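# Slide colored bins into their matching shelf spots

## Task

Move every bin on the table into the shelf slot with the marking of the same color. Each bin must sit centered on its marking, with its open side facing outward and all of its parts still inside. The board overhead sits low, so the bin may have to be tilted on the way in. Each bin must go in fully, past the shelf's front lip. At the end no bin may still be tilted or raised by a gripper, and each bin has to stay in place on its own, with no robot support.

## Robot and tools

Robot: two six-joint arms, left_arm and right_arm, each ending in a two-finger parallel gripper. Wrist cameras are cam_left_wrist and cam_right_wrist, both 672x504. Approximate intrinsics: cam_left_wrist K=[[429.876, 0, 336.501], [0, 429.876, 251.028], [0, 0, 1]], fovy 60.759 deg, small distortion; cam_right_wrist K=[[435.729, 0, 332.834], [0, 435.729, 249.501], [0, 0, 1]], fovy 60.085 deg, stronger radial distortion.

Frame: one shared scene frame. The origin is on the table surface midway between the arms, +x points away from the robot over the table, +z points up, and left_arm sits on the +y side. The names left and right refer to the arms, not to image sides. Printed hand positions can be somewhat off, more so at long reach.

Gripper geometry: fingers point along the gripper's +z axis and close along its x axis. end_effector_position is the midpoint between the pads; fingertips extend 17.5 mm past it. A pure rotation pivots about that point, which is 25 mm from the last joint axis toward the gripper's -y. A flat plate sticks out about 9 cm from that axis toward -y and rotates with the gripper, so mind it under the low board.

Row format (used by execute_actions and move): 20 numbers. First left_arm: x, y, z (metres, absolute target in the scene frame), qw, qx, qy, qz (absolute orientation quaternion, w first), then left_gripper position, force_limit, speed. Then the same 10 for right_arm / right_gripper. The three gripper numbers each lie in [-1, 1]. position: +1 is open at 50 mm, about -0.65 is pads touching, -1 means close until an object stops the fingers (use it to grip). force_limit per pad: about 20 N at -1, 102 N at 0, 185 N at +1; actual force can be up to about 17 % above. speed of the pad gap: 20 mm/s at -1, 85 at 0, 150 at +1. A new force_limit or speed only applies once position changes by at least 0.01; to soften a grip, open first. A 0 is a real command, so to leave a gripper alone resend its last three numbers. To keep an arm still, resend the full pose from the last result before it started holding. To keep an orientation, repeat the same quaternion in every row rather than copying a drifted reported one.

execute_actions(actions): a list of actions; each action is a list of up to 15 rows, one row per control step of 1/30 s. If fewer rows are given, the last one repeats to fill 15 steps (0.5 s). An empty list just returns state and images. Each step's target is clipped to within 70 mm and 16 degrees of the measured pose, and the arm then goes no further than the last clipped pose, so far targets need further actions. If any target lies more than 0.6 m from that gripper's starting position along any gripper axis, that action is refused for both arms; a malformed action, or a first action failing this check, rejects the whole call with no motion.

move(target, speed, blocking): target is one 20-number row of absolute poses and finger settings. speed is the top path speed in m/s, 0.002 to 0.5, default 0.25; rotation is capped at twice that value in rad/s. Paths are straight lines ending together, lasting 0.5 to 10 s (cut off at 10 s). Rotations take the shorter way. Paths ignore obstacles and the other arm; the gripper can lag, wander, and overshoot the speed, especially with a nearly straight arm. Finger numbers are sent at the start. The result adds a move: line giving the ending (done, off_target, moving, held, fault) and limits (paced: pose was clipped; held: a check blocked steps, after which the arm may jump fast), plus each gripper's distance from its target. With blocking=false you get a result after 0.5 s while motion continues; call wait or stop before sending more rows or moves.

wait(seconds): 0 to 10; arms hold their last command; returns early if a running move ends. stop(): brakes a running move; needs room, more when fast; fingers keep moving. zoom_image(camera, region): region [x0, y0, x1, y1] in pixels of that camera's latest image, top-left origin, at most 504 by 504. finished_scene(scene): give the current scene's number; ends it irreversibly and reports success. Only call it once the bins rest correctly without the grippers. Replying without a tool call ends everything.

Reading results: the state line gives each gripper's position, quaternion and velocities. Hand target lines show the pose the controller is driving toward. A pose unreachable line means a clearance check altered or blocked that arm's command. object_status: 0 moving, 1 stopped while opening, 2 stopped while closing (a hold), 3 at requested position or pads met (usually nothing held). Any new position value resets it to 0 briefly. Fingers re-close automatically if grip is lost, except after a grip at force_limit -1, where status stays 2 even when the object is gone. Gripping a fixed object off center weakens the grip over time. Opening in mm is about (250 - position_measured) times 0.202. Joint torques carry offsets and noise.

Joint ranges (rad): waist and shoulder -6.283 to 6.283, elbow -2.792 to 2.792, forearm roll, wrist pitch, wrist roll -6.283 to 6.283. Load limits (N m): waist 306, shoulder 306, elbow 144, forearm roll 40.5, wrist pitch 40.5, wrist roll 40.5, including held weight. Hitting one, or an external force of 144 N, stops that arm for 10 s and drops the rest of the call. Overheated motors give a MOTOR HOT warning, then an OVER-TEMPERATURE FAULT brake.

Avoid: arms are stiff, so aim only slightly into contacts and move slowly near them; do not let the arms collide or press each other; do not drop, slam or shove bins, spill parts, or knock anything off the table. Expect occasional brief tugs on held parts or pushes on loose objects.

Each tool is called after "Request:" in YAML: its name, and indented under it one key for each argument.

## Session

I'll start by looking at the current state.

Request:
execute_actions:
  actions: []

Scene clock: 0.00 s.
left_arm: end_effector_position=(+0.1840, +0.8513, +0.2091) position_measured=3 object_status=3 end_effector_quat_wxyz=(-0.049, +0.809, -0.532, +0.246) end_effector_velocity=(+0.000, -0.000, +0.000) end_effector_angular_velocity=(+0.001, -0.000, -0.000) | right_arm: end_effector_position=(+0.4248, +0.1719, +0.2108) position_measured=3 object_status=3 end_effector_quat_wxyz=(-0.075, +0.815, -0.261, +0.512) end_effector_velocity=(+0.000, +0.000, -0.000) end_effector_angular_velocity=(-0.000, -0.001, +0.001)
Joint positions: left_arm=[ 1.413 -0.286  2.383 -0.552  1.17  -1.993] | right_arm=[ 1.598  0.639  1.515 -1.142  1.336 -2.148]
Joint velocities: left_arm=[-0.    -0.001  0.    -0.     0.    -0.   ] | right_arm=[-0.     0.     0.    -0.001 -0.001  0.   ]
Joint torques (N m, as the joint torque sensors report them, + toward a larger angle): no reading
Hand target (left_arm): +0.184, +0.851, +0.209; -0.049, +0.809, -0.532, +0.246
Hand target (right_arm): +0.425, +0.172, +0.211; -0.075, +0.815, -0.261, +0.512

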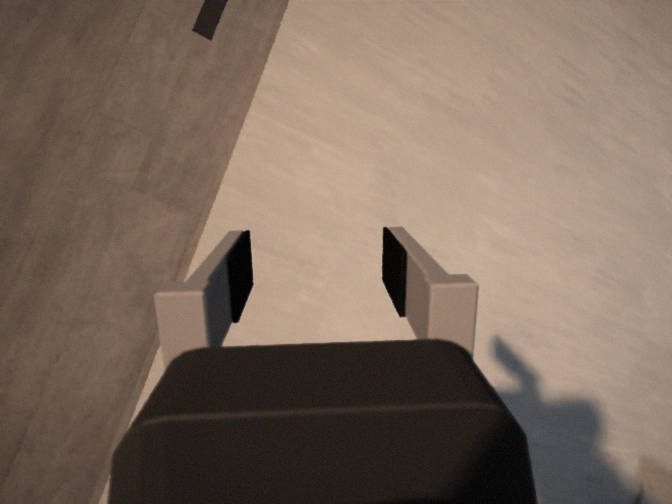

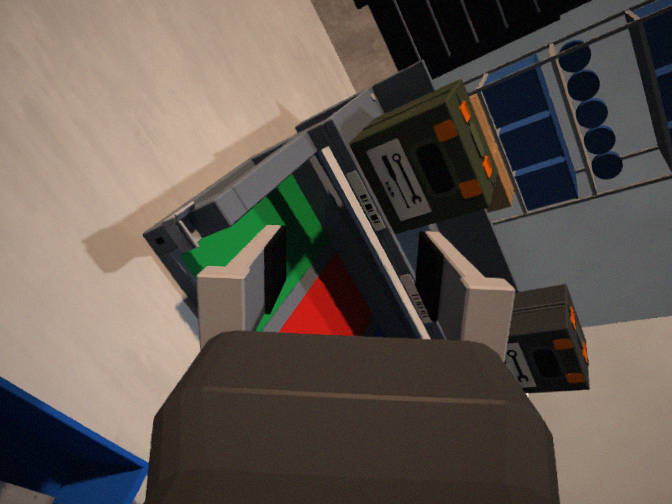

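Request:
move:
  target: [0.2,0.62,0.65,-0.183,0.683,-0.683,0.183,1,0,0,0.2,-0.1,0.7,-0.183,0.683,-0.683,0.183,1,0,0]
  speed: 0.3

Scene clock: 16.07 s.
left_arm: end_effector_position=(+0.1998, +0.6212, +0.6496) position_measured=3 object_status=3 end_effector_quat_wxyz=(-0.183, +0.683, -0.683, +0.183) end_effector_velocity=(-0.000, -0.001, -0.001) end_effector_angular_velocity=(+0.014, +0.003, +0.013) | right_arm: end_effector_position=(+0.2003, -0.1007, +0.6998) position_measured=3 object_status=3 end_effector_quat_wxyz=(-0.183, +0.683, -0.683, +0.183) end_effector_velocity=(+0.000, +0.000, +0.000) end_effector_angular_velocity=(+0.001, -0.001, -0.000)
Joint positions: left_arm=[ 0.06  -0.758  1.767  0.024  1.61  -3.184] | right_arm=[ 1.755  0.015  1.231 -0.549  1.862 -1.718]
Joint velocities: left_arm=[-0.148 -0.006  0.     0.092  0.013 -0.129] | right_arm=[-0.     0.    -0.001 -0.001 -0.     0.   ]
Joint torques (N m, as the joint torque sensors report them, + toward a larger angle): left_arm=[  2.72  35.   -41.25   3.57  -1.57   0.09] | right_arm=[  1.48 -44.14 -40.39   2.43  -0.27   0.11]
Hand target (left_arm): +0.200, +0.621, +0.650; -0.183, +0.683, -0.683, +0.183
Hand target (right_arm): +0.200, -0.101, +0.700; -0.183, +0.683, -0.683, +0.183
Off the commanded pose (left_arm): 0.001 m, 0 deg.
Off the commanded pose (right_arm): 0.001 m, 0 deg.
move: done

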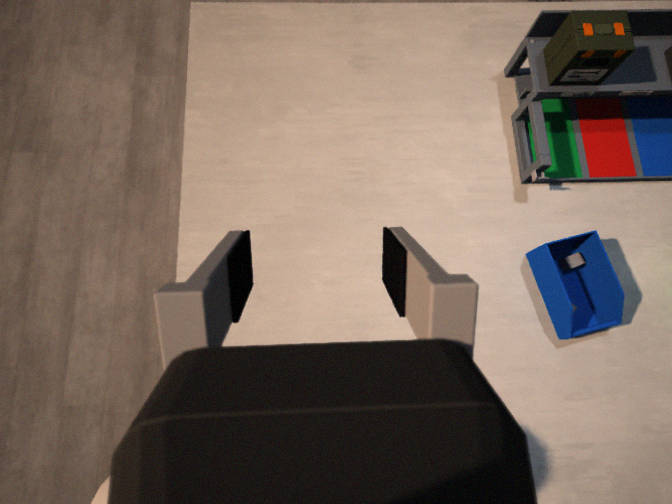

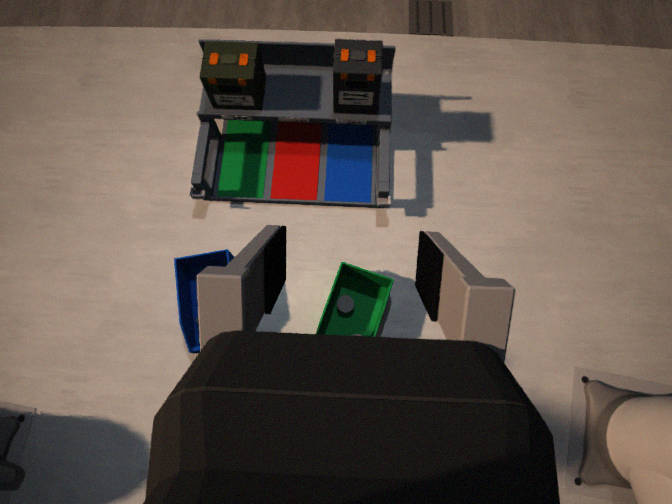

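Request:
zoom_image:
  camera: "cam_right_wrist"
  region: [160, 20, 520, 360]

Request:
zoom_image:
  camera: "cam_left_wrist"
  region: [472, 0, 672, 360]

Region (160, 20, 520, 360) of cam_right_wrist's 672x504 image, scaled by 1.400, with more detail than that image has.

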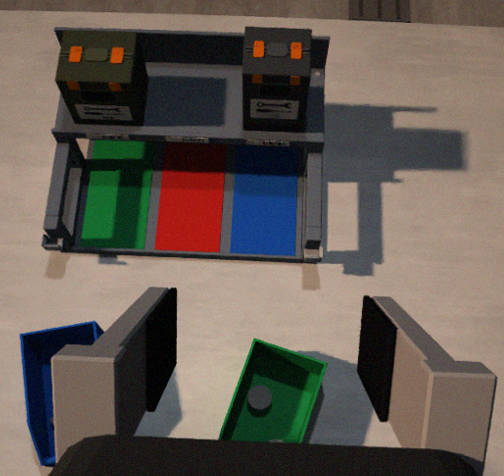

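Region (472, 0, 672, 360) of cam_left_wrist's 672x504 image, scaled by 1.400, with more detail than that image has.

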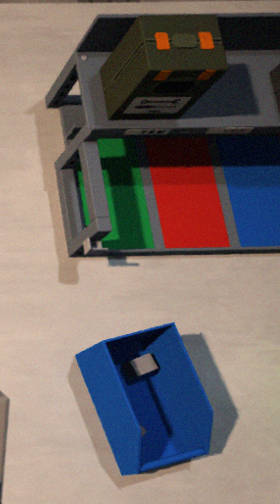

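Request:
move:
  target: [0.42,0.55,0.3,0,0,-0.793,0.609,1,0,0,0.0,-0.1,0.65,-0.183,0.683,-0.683,0.183,1,0,0]
  speed: 0.3

Scene clock: 38.57 s.
left_arm: end_effector_position=(+0.4197, +0.5496, +0.3010) position_measured=3 object_status=3 end_effector_quat_wxyz=(+0.000, +0.000, +0.793, -0.609) end_effector_velocity=(+0.000, -0.001, -0.001) end_effector_angular_velocity=(-0.000, +0.001, -0.003) | right_arm: end_effector_position=(+0.0002, -0.1003, +0.6499) position_measured=3 object_status=3 end_effector_quat_wxyz=(-0.183, +0.683, -0.683, +0.183) end_effector_velocity=(-0.000, -0.000, +0.000) end_effector_angular_velocity=(+0.001, +0.001, -0.000)
Joint positions: left_arm=[ 0.575  0.205  2.175 -1.053  1.684 -0.669] | right_arm=[ 2.103  0.078  1.258 -0.526  1.959 -1.365]
Joint velocities: left_arm=[-0.002  0.002 -0.     0.     0.     0.001] | right_arm=[ 0.    -0.001  0.     0.001  0.     0.001]
Joint torques (N m, as the joint torque sensors report them, + toward a larger angle): left_arm=[  4.03 -47.66 -26.79  -0.68   2.55  -0.29] | right_arm=[  1.1  -51.29 -40.63   2.52   0.41  -0.03]
Hand target (left_arm): +0.420, +0.550, +0.301; +0.000, +0.000, +0.793, -0.609
Hand target (right_arm): +0.000, -0.100, +0.650; -0.183, +0.683, -0.683, +0.183
Off the commanded pose (left_arm): 0.001 m, 0 deg.
Off the commanded pose (right_arm): 0.000 m, 0 deg.
move: done

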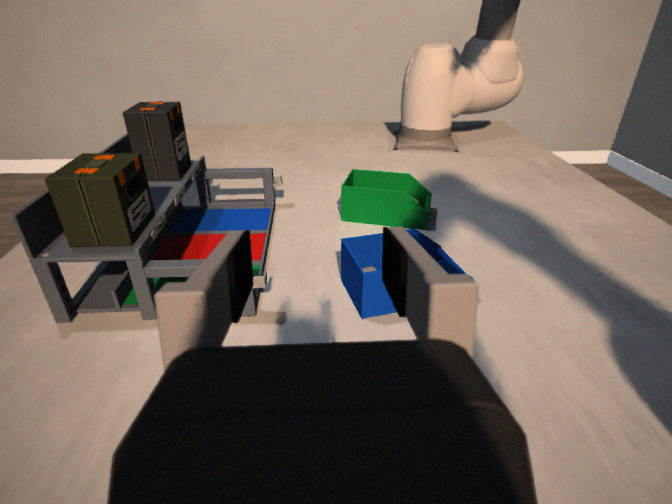

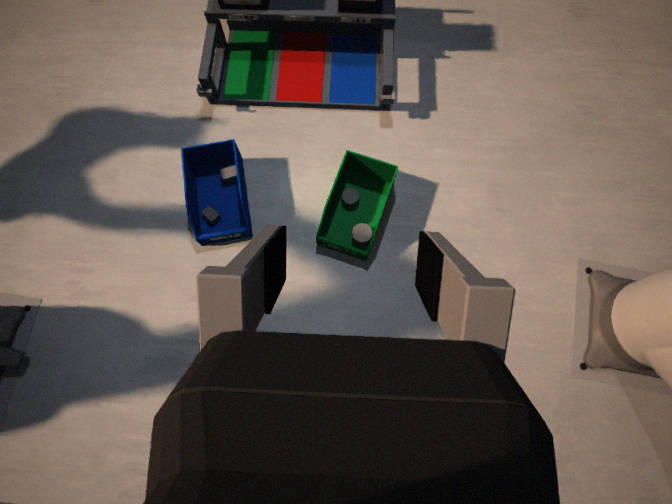

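Request:
zoom_image:
  camera: "cam_right_wrist"
  region: [170, 0, 450, 280]

Request:
zoom_image:
  camera: "cam_left_wrist"
  region: [0, 90, 300, 340]

Request:
zoom_image:
  camera: "cam_left_wrist"
  region: [320, 150, 500, 330]

Region (170, 0, 450, 280) of cam_right_wrist's 672x504 image, scaled by 1.800, with more detail than that image has.

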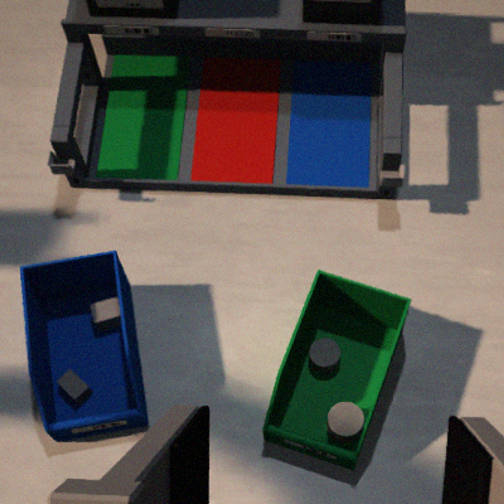

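Region (0, 90, 300, 340) of cam_left_wrist's 672x504 image, scaled by 1.680, with more detail than that image has.

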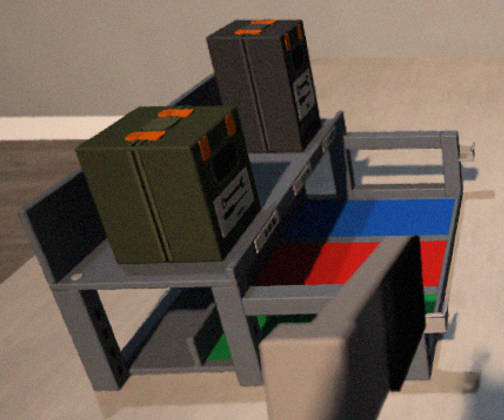

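Region (320, 150, 500, 330) of cam_left_wrist's 672x504 image, scaled by 2.800, with more detail than that image has.

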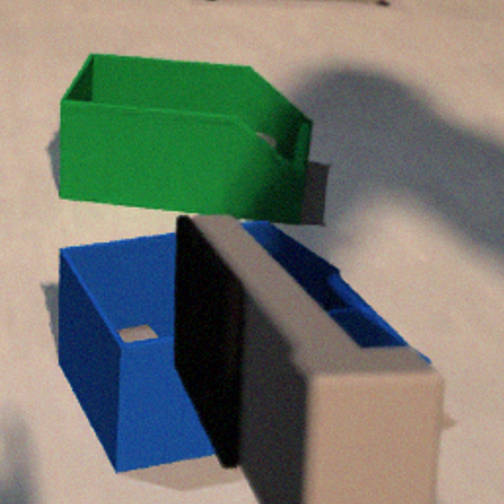

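Request:
move:
  target: [0.6,0.45,0.08,0,0,-0.766,0.643,1,0,0,0.19,-0.09,0.13,0,-0.143,-0.99,0,1,0,0]
  speed: 0.3

Scene clock: 115.47 s.
left_arm: end_effector_position=(+0.5862, +0.4577, +0.0971) position_measured=3 object_status=3 end_effector_quat_wxyz=(+0.000, +0.000, +0.768, -0.640) end_effector_velocity=(+0.000, +0.000, +0.000) end_effector_angular_velocity=(-0.000, -0.000, +0.001) | right_arm: end_effector_position=(+0.1898, -0.0889, +0.1303) position_measured=3 object_status=3 end_effector_quat_wxyz=(+0.001, +0.144, +0.990, +0.000) end_effector_velocity=(-0.000, +0.000, +0.000) end_effector_angular_velocity=(+0.001, +0.001, -0.001)
Joint positions: left_arm=[ 0.331  0.685  2.015 -1.294  1.5   -0.431] | right_arm=[ 1.462  0.212  1.978 -0.002  0.951  0.02 ]
Joint velocities: left_arm=[ 0.    -0.    -0.    -0.001 -0.    -0.   ] | right_arm=[ 0.    -0.    -0.     0.001  0.     0.   ]
Joint torques (N m, as the joint torque sensors report them, + toward a larger angle): left_arm=[  1.09 -67.44 -18.15  -2.59   3.1   -0.13] | right_arm=[  1.93 -58.24 -33.53   4.01   0.2    0.08]
Hand target (left_arm): +0.586, +0.458, +0.097; +0.000, +0.000, +0.768, -0.640
Hand target (right_arm): +0.190, -0.089, +0.130; +0.001, +0.144, +0.990, +0.000
Off the commanded pose (left_arm): 0.023 m, 0 deg.
Off the commanded pose (right_arm): 0.001 m, 0 deg.
FORCE FAULT: contact force on the left arm reached its limit, and that arm stopped for 10 seconds. The contact can be on any part of that arm, not only on its tool. That time counts as 19 of the actions that you can send in this scene. That arm's remaining commands of this call were not run. That arm holds still and accepts commands again. Move the arm away from the contact; if what it grips holds it there, let go first. Pushing or pulling that hard again can fault the arm again.
move: fault (left_arm)

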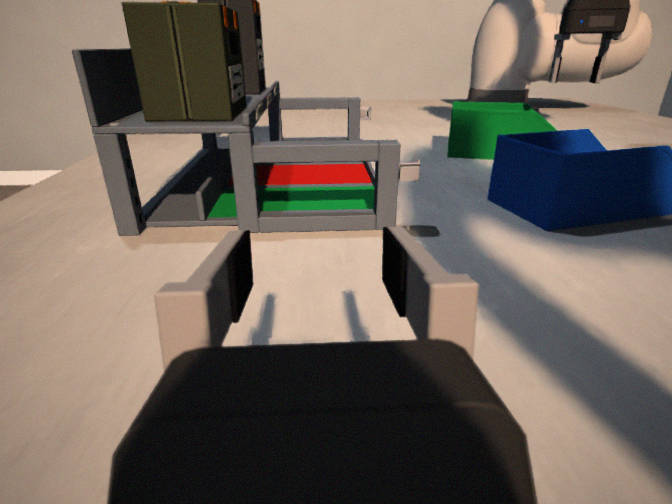

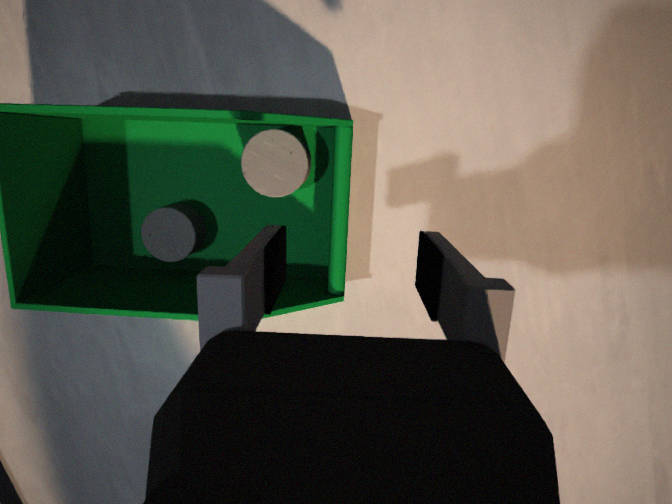

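Request:
zoom_image:
  camera: "cam_left_wrist"
  region: [60, 40, 450, 250]

Request:
zoom_image:
  camera: "cam_left_wrist"
  region: [320, 90, 450, 250]

Request:
zoom_image:
  camera: "cam_left_wrist"
  region: [130, 70, 300, 240]

Region (60, 40, 450, 250) of cam_left_wrist's 672x504 image, scaled by 1.292, with more detail than that image has; it fills the top 271 rows of this view, and the rest is white.

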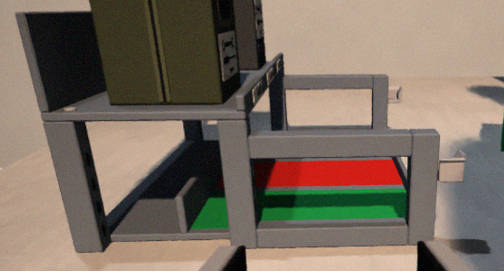

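Region (320, 90, 450, 250) of cam_left_wrist's 672x504 image, scaled by 3.150, with more detail than that image has; it fills the left 410 columns of this view, and the rest is white.

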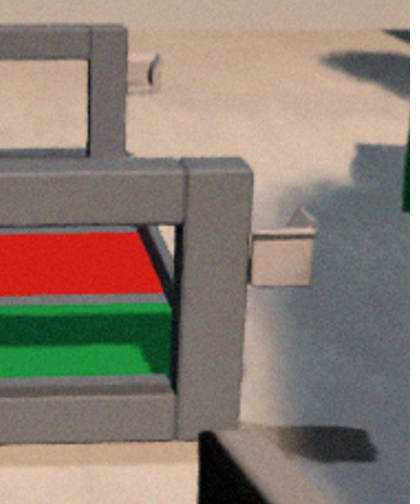

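Region (130, 70, 300, 240) of cam_left_wrist's 672x504 image, scaled by 2.965, with more detail than that image has.

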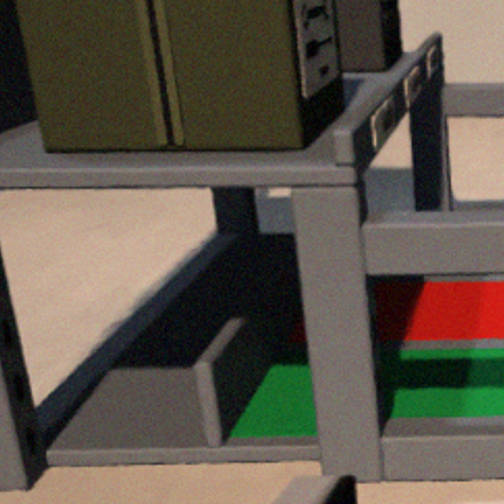

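Request:
zoom_image:
  camera: "cam_right_wrist"
  region: [220, 90, 460, 330]

Region (220, 90, 460, 330) of cam_right_wrist's 672x504 image, scaled by 2.100, with more detail than that image has.

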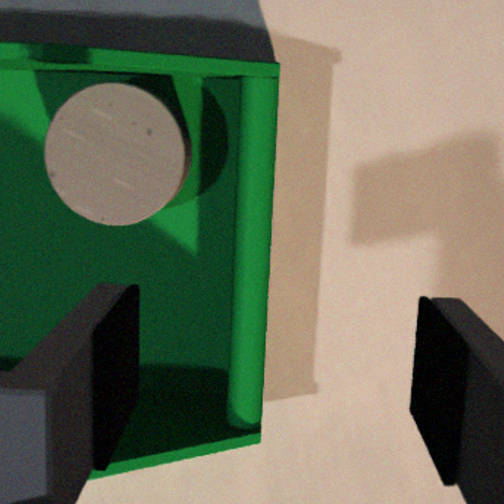

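Request:
move:
  target: [0.586,0.47,0.12,0,0,-0.766,0.643,1,0,0,0.195,-0.0905,0.066,0,-0.143,-0.99,0,1,0,0]
  speed: 0.1

Scene clock: 148.00 s.
left_arm: end_effector_position=(+0.5860, +0.4700, +0.1200) position_measured=3 object_status=3 end_effector_quat_wxyz=(-0.000, +0.000, +0.766, -0.643) end_effector_velocity=(-0.000, -0.001, +0.000) end_effector_angular_velocity=(+0.000, -0.000, -0.002) | right_arm: end_effector_position=(+0.1951, -0.0904, +0.0661) position_measured=3 object_status=3 end_effector_quat_wxyz=(+0.000, +0.143, +0.990, +0.000) end_effector_velocity=(-0.000, -0.001, -0.001) end_effector_angular_velocity=(-0.002, +0.000, +0.000)
Joint positions: left_arm=[ 0.35   0.654  2.009 -1.279  1.525 -0.464] | right_arm=[ 1.452  0.284  2.029 -0.     0.829  0.008]
Joint velocities: left_arm=[-0.001 -0.    -0.     0.001  0.    -0.   ] | right_arm=[-0.     0.001  0.001 -0.    -0.     0.   ]
Joint torques (N m, as the joint torque sensors report them, + toward a larger angle): left_arm=[  2.65 -82.35 -17.28  -1.36   3.05  -0.05] | right_arm=[  1.69 -60.72 -30.21   3.67   0.21   0.15]
Hand target (left_arm): +0.586, +0.470, +0.120; -0.000, +0.000, +0.766, -0.643
Hand target (right_arm): +0.195, -0.090, +0.066; +0.000, +0.143, +0.990, -0.000
Off the commanded pose (left_arm): 0.000 m, 0 deg.
Off the commanded pose (right_arm): 0.000 m, 0 deg.
move: done

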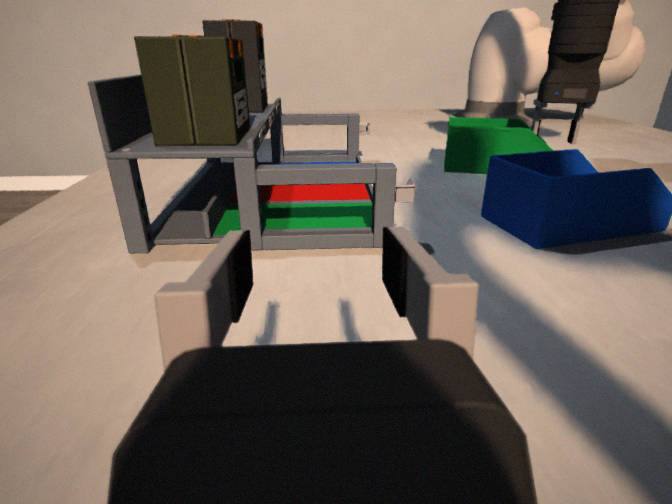

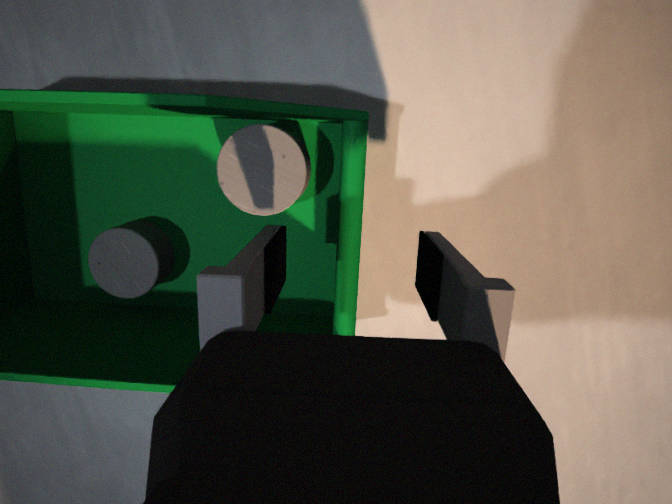

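Request:
zoom_image:
  camera: "cam_left_wrist"
  region: [430, 70, 672, 260]

Region (430, 70, 672, 260) of cam_left_wrist's 672x504 image, scaled by 2.083, with more detail than that image has; it fills the top 396 rows of this view, and the rest is white.

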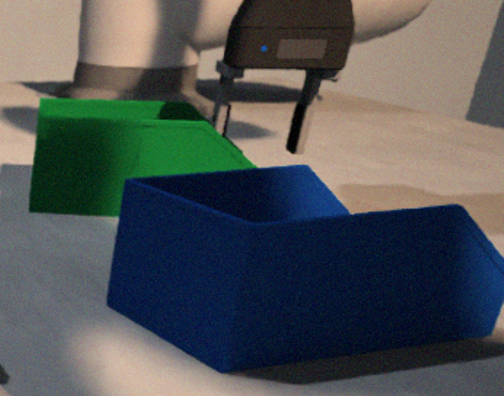

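Request:
move:
  target: [0.586,0.47,0.12,0,0,-0.766,0.643,1,0,0,0.196,-0.0908,0.037,0,-0.143,-0.99,0,1,0,0]
  speed: 0.06

Request:
move:
  target: [0.586,0.47,0.12,0,0,-0.766,0.643,1,0,0,0.196,-0.0908,0.037,0,-0.143,-0.99,0,-1,0,0]
  speed: 0.06

Scene clock: 157.83 s.
left_arm: end_effector_position=(+0.5860, +0.4700, +0.1200) position_measured=3 object_status=3 end_effector_quat_wxyz=(-0.000, +0.000, +0.766, -0.643) end_effector_velocity=(+0.000, -0.000, +0.000) end_effector_angular_velocity=(-0.000, -0.001, +0.000) | right_arm: end_effector_position=(+0.1960, -0.0908, +0.0370) position_measured=3 object_status=3 end_effector_quat_wxyz=(+0.000, +0.143, +0.990, +0.000) end_effector_velocity=(+0.000, -0.000, -0.000) end_effector_angular_velocity=(-0.000, -0.000, +0.001)
Joint positions: left_arm=[ 0.35   0.654  2.009 -1.279  1.525 -0.464] | right_arm=[ 1.45   0.32   2.048 -0.     0.773  0.006]
Joint velocities: left_arm=[-0.    -0.001  0.    -0.001  0.     0.   ] | right_arm=[-0.    -0.     0.001 -0.    -0.    -0.   ]
Joint torques (N m, as the joint torque sensors report them, + toward a larger angle): left_arm=[  3.44 -80.58 -16.59  -0.98   3.05   0.08] | right_arm=[  2.58 -63.99 -28.7    3.49   0.09   0.11]
Hand target (left_arm): +0.586, +0.470, +0.120; -0.000, +0.000, +0.766, -0.643
Hand target (right_arm): +0.196, -0.091, +0.037; +0.000, +0.143, +0.990, -0.000
Off the commanded pose (left_arm): 0.000 m, 0 deg.
Off the commanded pose (right_arm): 0.000 m, 0 deg.
move: done

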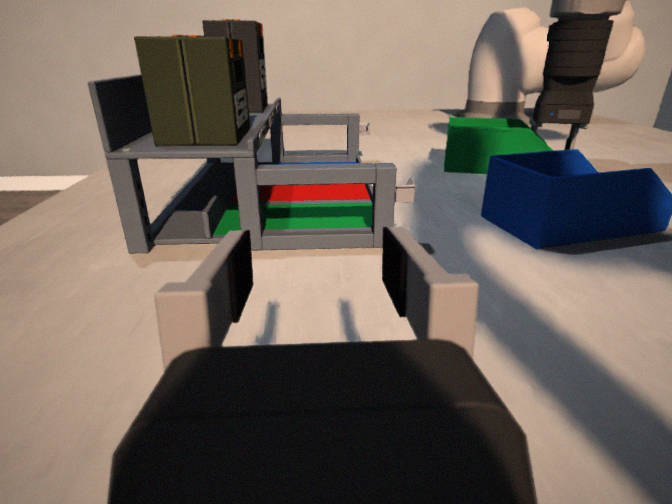

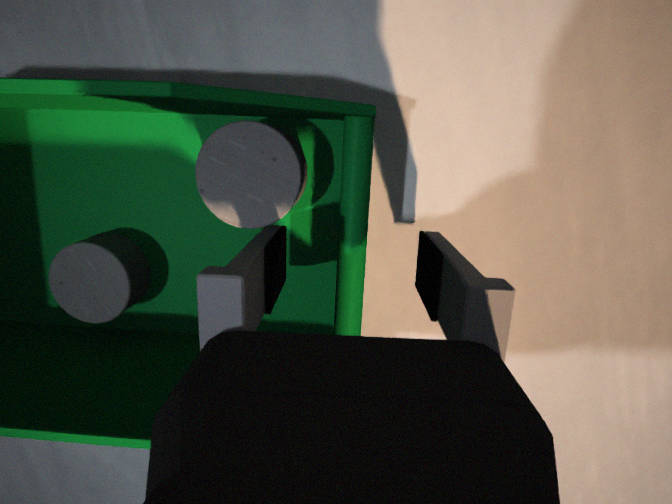

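Scene clock: 158.57 s.
left_arm: end_effector_position=(+0.5860, +0.4700, +0.1200) position_measured=3 object_status=3 end_effector_quat_wxyz=(+0.000, +0.000, +0.766, -0.643) end_effector_velocity=(-0.000, +0.000, -0.000) end_effector_angular_velocity=(-0.000, +0.001, +0.000) | right_arm: end_effector_position=(+0.1960, -0.0908, +0.0370) position_measured=210 object_status=2 end_effector_quat_wxyz=(-0.000, +0.143, +0.990, -0.000) end_effector_velocity=(+0.000, -0.001, -0.000) end_effector_angular_velocity=(-0.002, -0.000, +0.001)
Joint positions: left_arm=[ 0.35   0.654  2.009 -1.279  1.525 -0.464] | right_arm=[1.45  0.32  2.048 0.    0.773 0.006]
Joint velocities: left_arm=[ 0.001  0.001 -0.     0.     0.     0.   ] | right_arm=[-0.     0.     0.    -0.001  0.001 -0.001]
Joint torques (N m, as the joint torque sensors report them, + toward a larger angle): left_arm=[  3.48 -80.75 -16.36  -1.05   3.08  -0.01] | right_arm=[  0.86 -63.42 -28.85   3.53   0.01  -0.04]
Hand target (left_arm): +0.586, +0.470, +0.120; -0.000, +0.000, +0.766, -0.643
Hand target (right_arm): +0.196, -0.091, +0.037; +0.000, +0.143, +0.990, -0.000
Off the commanded pose (left_arm): 0.000 m, 0 deg.
Off the commanded pose (right_arm): 0.000 m, 0 deg.
move: done

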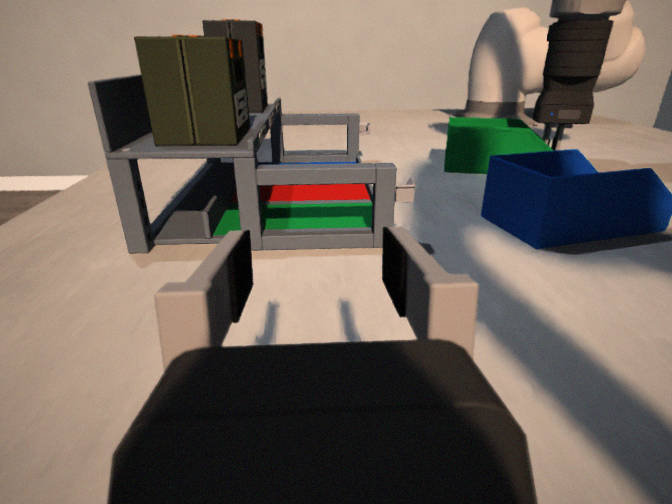

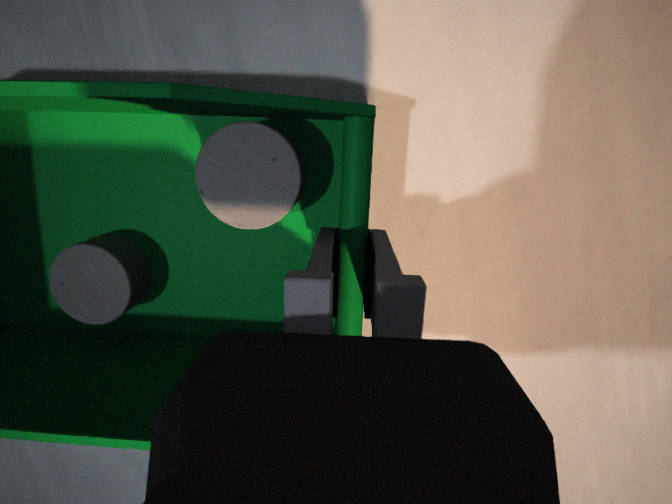

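Request:
move:
  target: [0.586,0.47,0.12,0,0,-0.766,0.643,1,0,0,0.21,-0.09,0.15,0,-0.1,-0.995,0,-1,0,0]
  speed: 0.12

Scene clock: 162.43 s.
left_arm: end_effector_position=(+0.5860, +0.4700, +0.1200) position_measured=3 object_status=3 end_effector_quat_wxyz=(-0.000, +0.000, +0.766, -0.643) end_effector_velocity=(+0.000, -0.000, +0.000) end_effector_angular_velocity=(-0.000, +0.000, -0.000) | right_arm: end_effector_position=(+0.2099, -0.0901, +0.1499) position_measured=210 object_status=2 end_effector_quat_wxyz=(-0.000, +0.100, +0.995, -0.000) end_effector_velocity=(+0.001, +0.000, +0.000) end_effector_angular_velocity=(-0.001, -0.001, +0.001)
Joint positions: left_arm=[ 0.35   0.654  2.009 -1.279  1.525 -0.464] | right_arm=[ 1.432  0.198  1.953  0.     0.991 -0.1  ]
Joint velocities: left_arm=[-0.001 -0.     0.    -0.001 -0.    -0.   ] | right_arm=[-0.     0.001 -0.002 -0.001  0.002 -0.   ]
Joint torques (N m, as the joint torque sensors report them, + toward a larger angle): left_arm=[  2.56 -79.87 -16.8   -1.11   2.79  -0.01] | right_arm=[  0.98 -60.71 -37.84   3.81   0.47   0.25]
Hand target (left_arm): +0.586, +0.470, +0.120; -0.000, +0.000, +0.766, -0.643
Hand target (right_arm): +0.210, -0.090, +0.150; -0.000, +0.100, +0.995, +0.000
Off the commanded pose (left_arm): 0.000 m, 0 deg.
Off the commanded pose (right_arm): 0.000 m, 0 deg.
move: done

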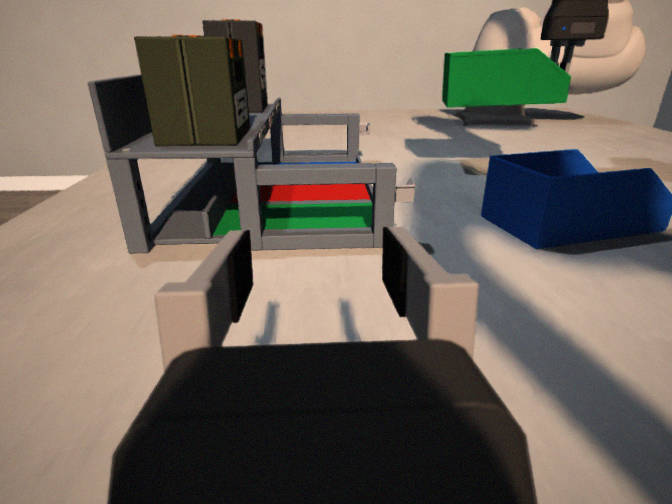

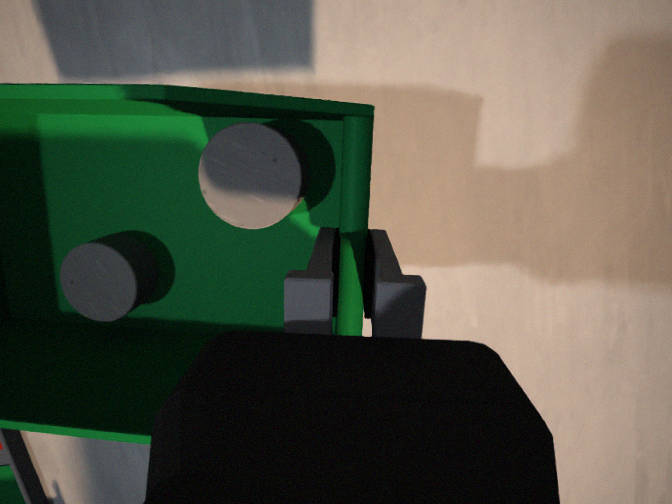

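Request:
move:
  target: [0.586,0.47,0.12,0,0,-0.766,0.643,1,0,0,0.44,0.122,0.15,0,0,-1,0,-1,0,0]
  speed: 0.18

Scene clock: 174.50 s.
left_arm: end_effector_position=(+0.5860, +0.4700, +0.1200) position_measured=3 object_status=3 end_effector_quat_wxyz=(-0.000, +0.000, +0.766, -0.643) end_effector_velocity=(-0.000, -0.000, -0.001) end_effector_angular_velocity=(-0.000, +0.001, -0.000) | right_arm: end_effector_position=(+0.4397, +0.1223, +0.1504) position_measured=210 object_status=2 end_effector_quat_wxyz=(+0.000, -0.000, +1.000, +0.000) end_effector_velocity=(+0.000, -0.000, -0.001) end_effector_angular_velocity=(-0.002, +0.001, +0.000)
Joint positions: left_arm=[ 0.35   0.654  2.009 -1.279  1.525 -0.464] | right_arm=[ 1.256  0.597  1.36  -0.     1.184 -0.476]
Joint velocities: left_arm=[-0.001  0.001 -0.    -0.    -0.    -0.   ] | right_arm=[-0.     0.001 -0.    -0.001  0.001 -0.   ]
Joint torques (N m, as the joint torque sensors report them, + toward a larger angle): left_arm=[  2.41 -82.29 -16.91  -1.33   2.79  -0.14] | right_arm=[   0.16 -105.84  -40.94    4.19    0.23   -0.09]
Hand target (left_arm): +0.586, +0.470, +0.120; -0.000, +0.000, +0.766, -0.643
Hand target (right_arm): +0.440, +0.122, +0.150; +0.000, -0.000, +1.000, +0.000
Off the commanded pose (left_arm): 0.000 m, 0 deg.
Off the commanded pose (right_arm): 0.001 m, 0 deg.
move: done

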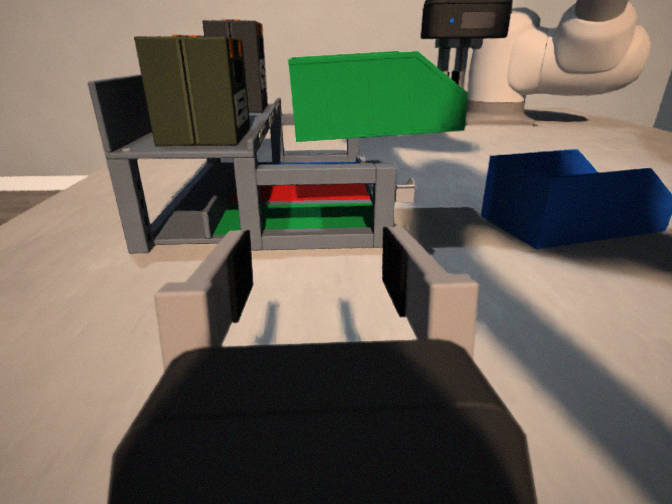

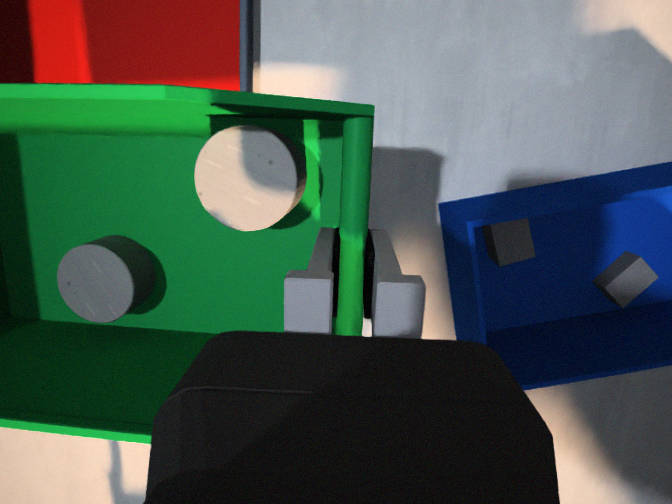

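Request:
move:
  target: [0.586,0.47,0.12,0,0,-0.766,0.643,1,0,0,0.455,0.117,0.082,-0.0436,0,0.999,0,-1,0,0]
  speed: 0.06

Scene clock: 194.93 s.
left_arm: end_effector_position=(+0.5860, +0.4700, +0.1200) position_measured=3 object_status=3 end_effector_quat_wxyz=(-0.000, +0.000, +0.766, -0.643) end_effector_velocity=(-0.000, -0.000, +0.000) end_effector_angular_velocity=(+0.000, -0.000, -0.001) | right_arm: end_effector_position=(+0.4551, +0.1171, +0.0821) position_measured=210 object_status=2 end_effector_quat_wxyz=(-0.043, +0.000, +0.999, -0.000) end_effector_velocity=(-0.000, +0.000, -0.000) end_effector_angular_velocity=(+0.001, +0.001, -0.002)
Joint positions: left_arm=[ 0.35   0.654  2.009 -1.279  1.525 -0.464] | right_arm=[ 1.211  0.666  1.379  0.083  1.142 -0.556]
Joint velocities: left_arm=[-0.001 -0.    -0.     0.    -0.    -0.   ] | right_arm=[-0.     0.    -0.     0.002 -0.001  0.001]
Joint torques (N m, as the joint torque sensors report them, + toward a larger angle): left_arm=[  2.32 -80.39 -17.29  -1.41   2.86   0.05] | right_arm=[   0.99 -108.4   -39.57    4.27    0.42    0.1 ]
Hand target (left_arm): +0.586, +0.470, +0.120; -0.000, +0.000, +0.766, -0.643
Hand target (right_arm): +0.455, +0.117, +0.082; -0.043, +0.000, +0.999, -0.000
Off the commanded pose (left_arm): 0.000 m, 0 deg.
Off the commanded pose (right_arm): 0.000 m, 0 deg.
move: done

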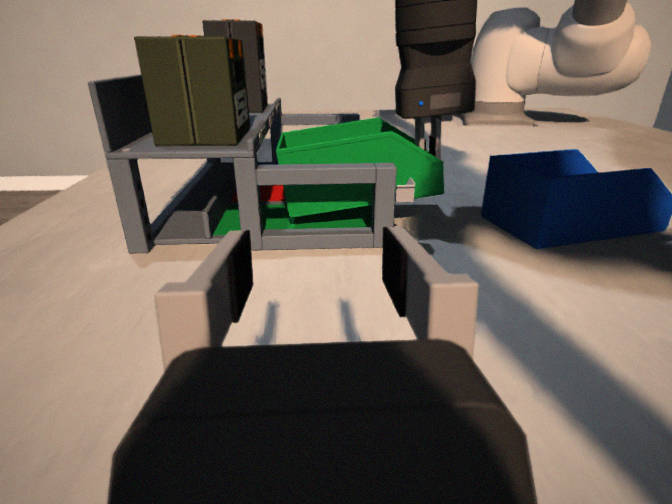

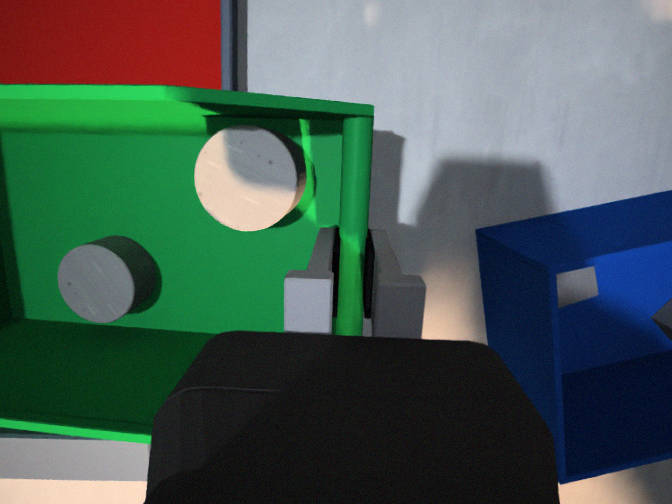

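Request:
zoom_image:
  camera: "cam_left_wrist"
  region: [190, 90, 460, 260]

Request:
zoom_image:
  camera: "cam_right_wrist"
  region: [0, 380, 180, 504]

Region (190, 90, 460, 260) of cam_left_wrist's 672x504 image, scaled by 1.867, with more detail than that image has; it fills the top 317 rows of this view, and the rest is white.

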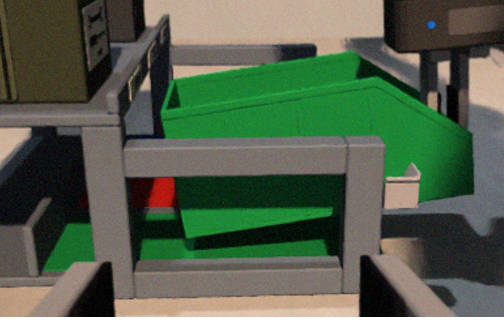

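Region (0, 380, 180, 504) of cam_right_wrist's 672x504 image, scaled by 2.800, with more detail than that image has; it fills the top 347 rows of this view, and the rest is white.

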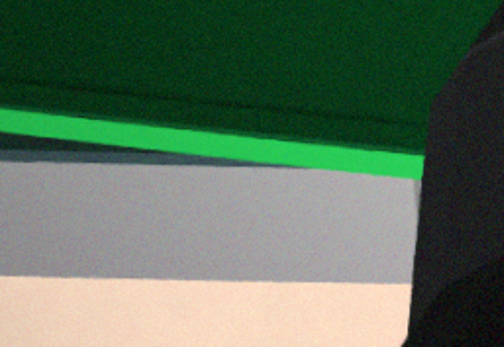

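Request:
move:
  target: [0.586,0.47,0.12,0,0,-0.766,0.643,1,0,0,0.465,0.121,0.071,-0.0436,0,0.999,0,-1,0,0]
  speed: 0.03

Request:
zoom_image:
  camera: "cam_left_wrist"
  region: [190, 90, 460, 260]

Scene clock: 202.40 s.
left_arm: end_effector_position=(+0.5860, +0.4700, +0.1200) position_measured=3 object_status=3 end_effector_quat_wxyz=(+0.000, +0.000, +0.766, -0.643) end_effector_velocity=(-0.000, -0.001, +0.000) end_effector_angular_velocity=(+0.000, -0.001, -0.002) | right_arm: end_effector_position=(+0.4650, +0.1210, +0.0710) position_measured=210 object_status=2 end_effector_quat_wxyz=(-0.044, +0.000, +0.999, +0.000) end_effector_velocity=(-0.000, +0.000, -0.000) end_effector_angular_velocity=(+0.001, +0.001, -0.001)
Joint positions: left_arm=[ 0.35   0.654  2.009 -1.279  1.525 -0.464] | right_arm=[ 1.204  0.686  1.365  0.083  1.136 -0.565]
Joint velocities: left_arm=[-0.002 -0.001 -0.     0.     0.     0.   ] | right_arm=[-0.     0.    -0.     0.001 -0.    -0.   ]
Joint torques (N m, as the joint torque sensors report them, + toward a larger angle): left_arm=[  1.34 -78.43 -17.27  -1.37   3.01   0.06] | right_arm=[   1.23 -111.27  -39.4     4.18    0.25    0.11]
Hand target (left_arm): +0.586, +0.470, +0.120; -0.000, +0.000, +0.766, -0.643
Hand target (right_arm): +0.465, +0.121, +0.071; -0.044, +0.000, +0.999, -0.000
Off the commanded pose (left_arm): 0.000 m, 0 deg.
Off the commanded pose (right_arm): 0.000 m, 0 deg.
move: done

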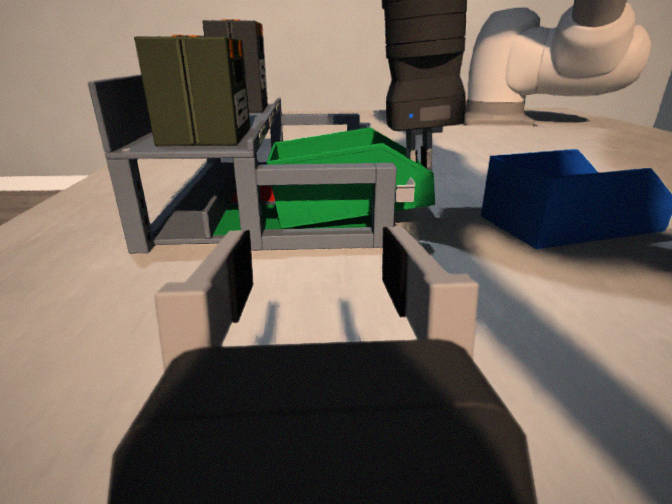

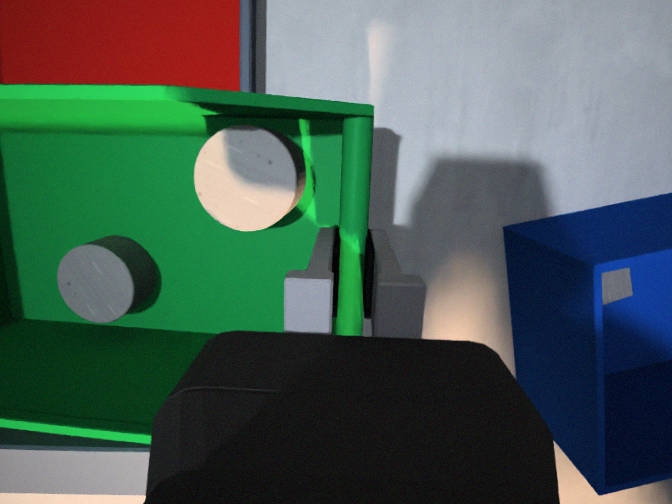

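Region (190, 90, 460, 260) of cam_left_wrist's 672x504 image, scaled by 1.867, with more detail than that image has; it fills the top 317 rows of this view, and the rest is white.

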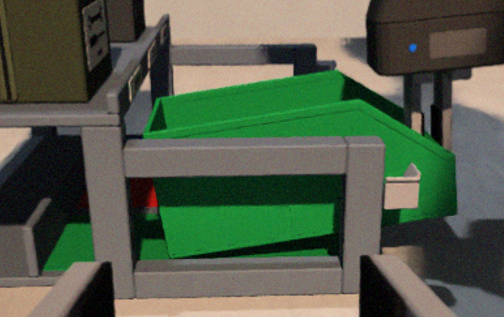

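Request:
move:
  target: [0.586,0.47,0.12,0,0,-0.766,0.643,1,0,0,0.522,0.122,0.068,-0.0436,0,0.999,0,-1,0,0]
  speed: 0.04

Request:
zoom_image:
  camera: "cam_left_wrist"
  region: [170, 90, 440, 260]

Scene clock: 207.27 s.
left_arm: end_effector_position=(+0.5860, +0.4700, +0.1200) position_measured=3 object_status=3 end_effector_quat_wxyz=(-0.000, +0.000, +0.766, -0.643) end_effector_velocity=(+0.000, +0.001, -0.001) end_effector_angular_velocity=(-0.001, +0.001, +0.002) | right_arm: end_effector_position=(+0.5220, +0.1221, +0.0680) position_measured=210 object_status=2 end_effector_quat_wxyz=(-0.044, -0.000, +0.999, +0.000) end_effector_velocity=(+0.000, -0.000, -0.000) end_effector_angular_velocity=(+0.000, +0.000, -0.000)
Joint positions: left_arm=[ 0.35   0.654  2.009 -1.279  1.525 -0.464] | right_arm=[ 1.151  0.732  1.289  0.079  1.17  -0.614]
Joint velocities: left_arm=[ 0.002  0.001 -0.    -0.001 -0.    -0.   ] | right_arm=[-0.  0. -0.  0.  0. -0.]
Joint torques (N m, as the joint torque sensors report them, + toward a larger angle): left_arm=[  2.94 -81.55 -16.59  -1.15   2.94  -0.4 ] | right_arm=[   1.62 -114.6   -40.35    4.34    0.4     0.21]
Hand target (left_arm): +0.586, +0.470, +0.120; -0.000, +0.000, +0.766, -0.643
Hand target (right_arm): +0.522, +0.122, +0.068; -0.044, -0.000, +0.999, +0.000
Off the commanded pose (left_arm): 0.000 m, 0 deg.
Off the commanded pose (right_arm): 0.000 m, 0 deg.
move: done

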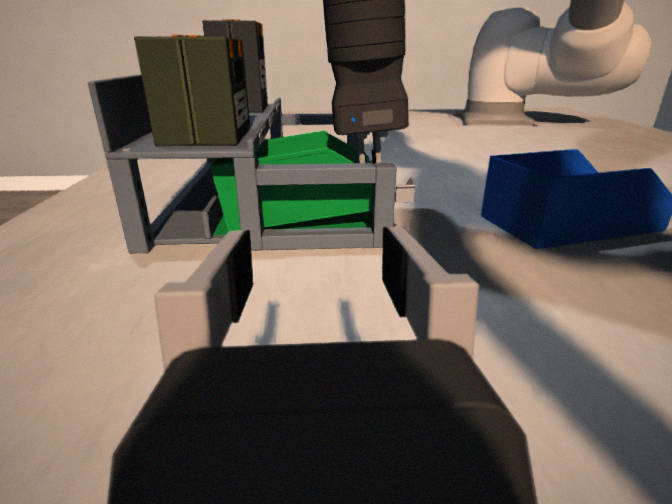

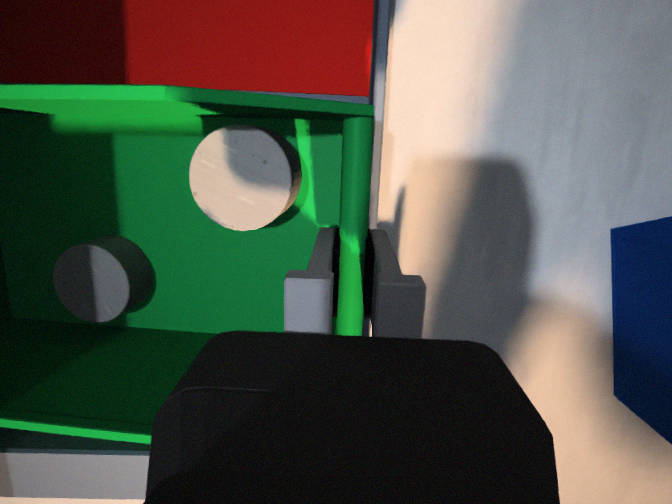

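Region (170, 90, 440, 260) of cam_left_wrist's 672x504 image, scaled by 1.867, with more detail than that image has; it fills the top 317 rows of this view, and the rest is white.

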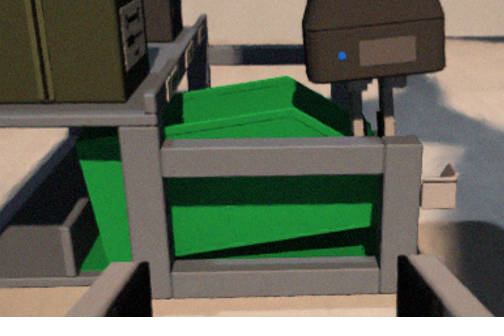

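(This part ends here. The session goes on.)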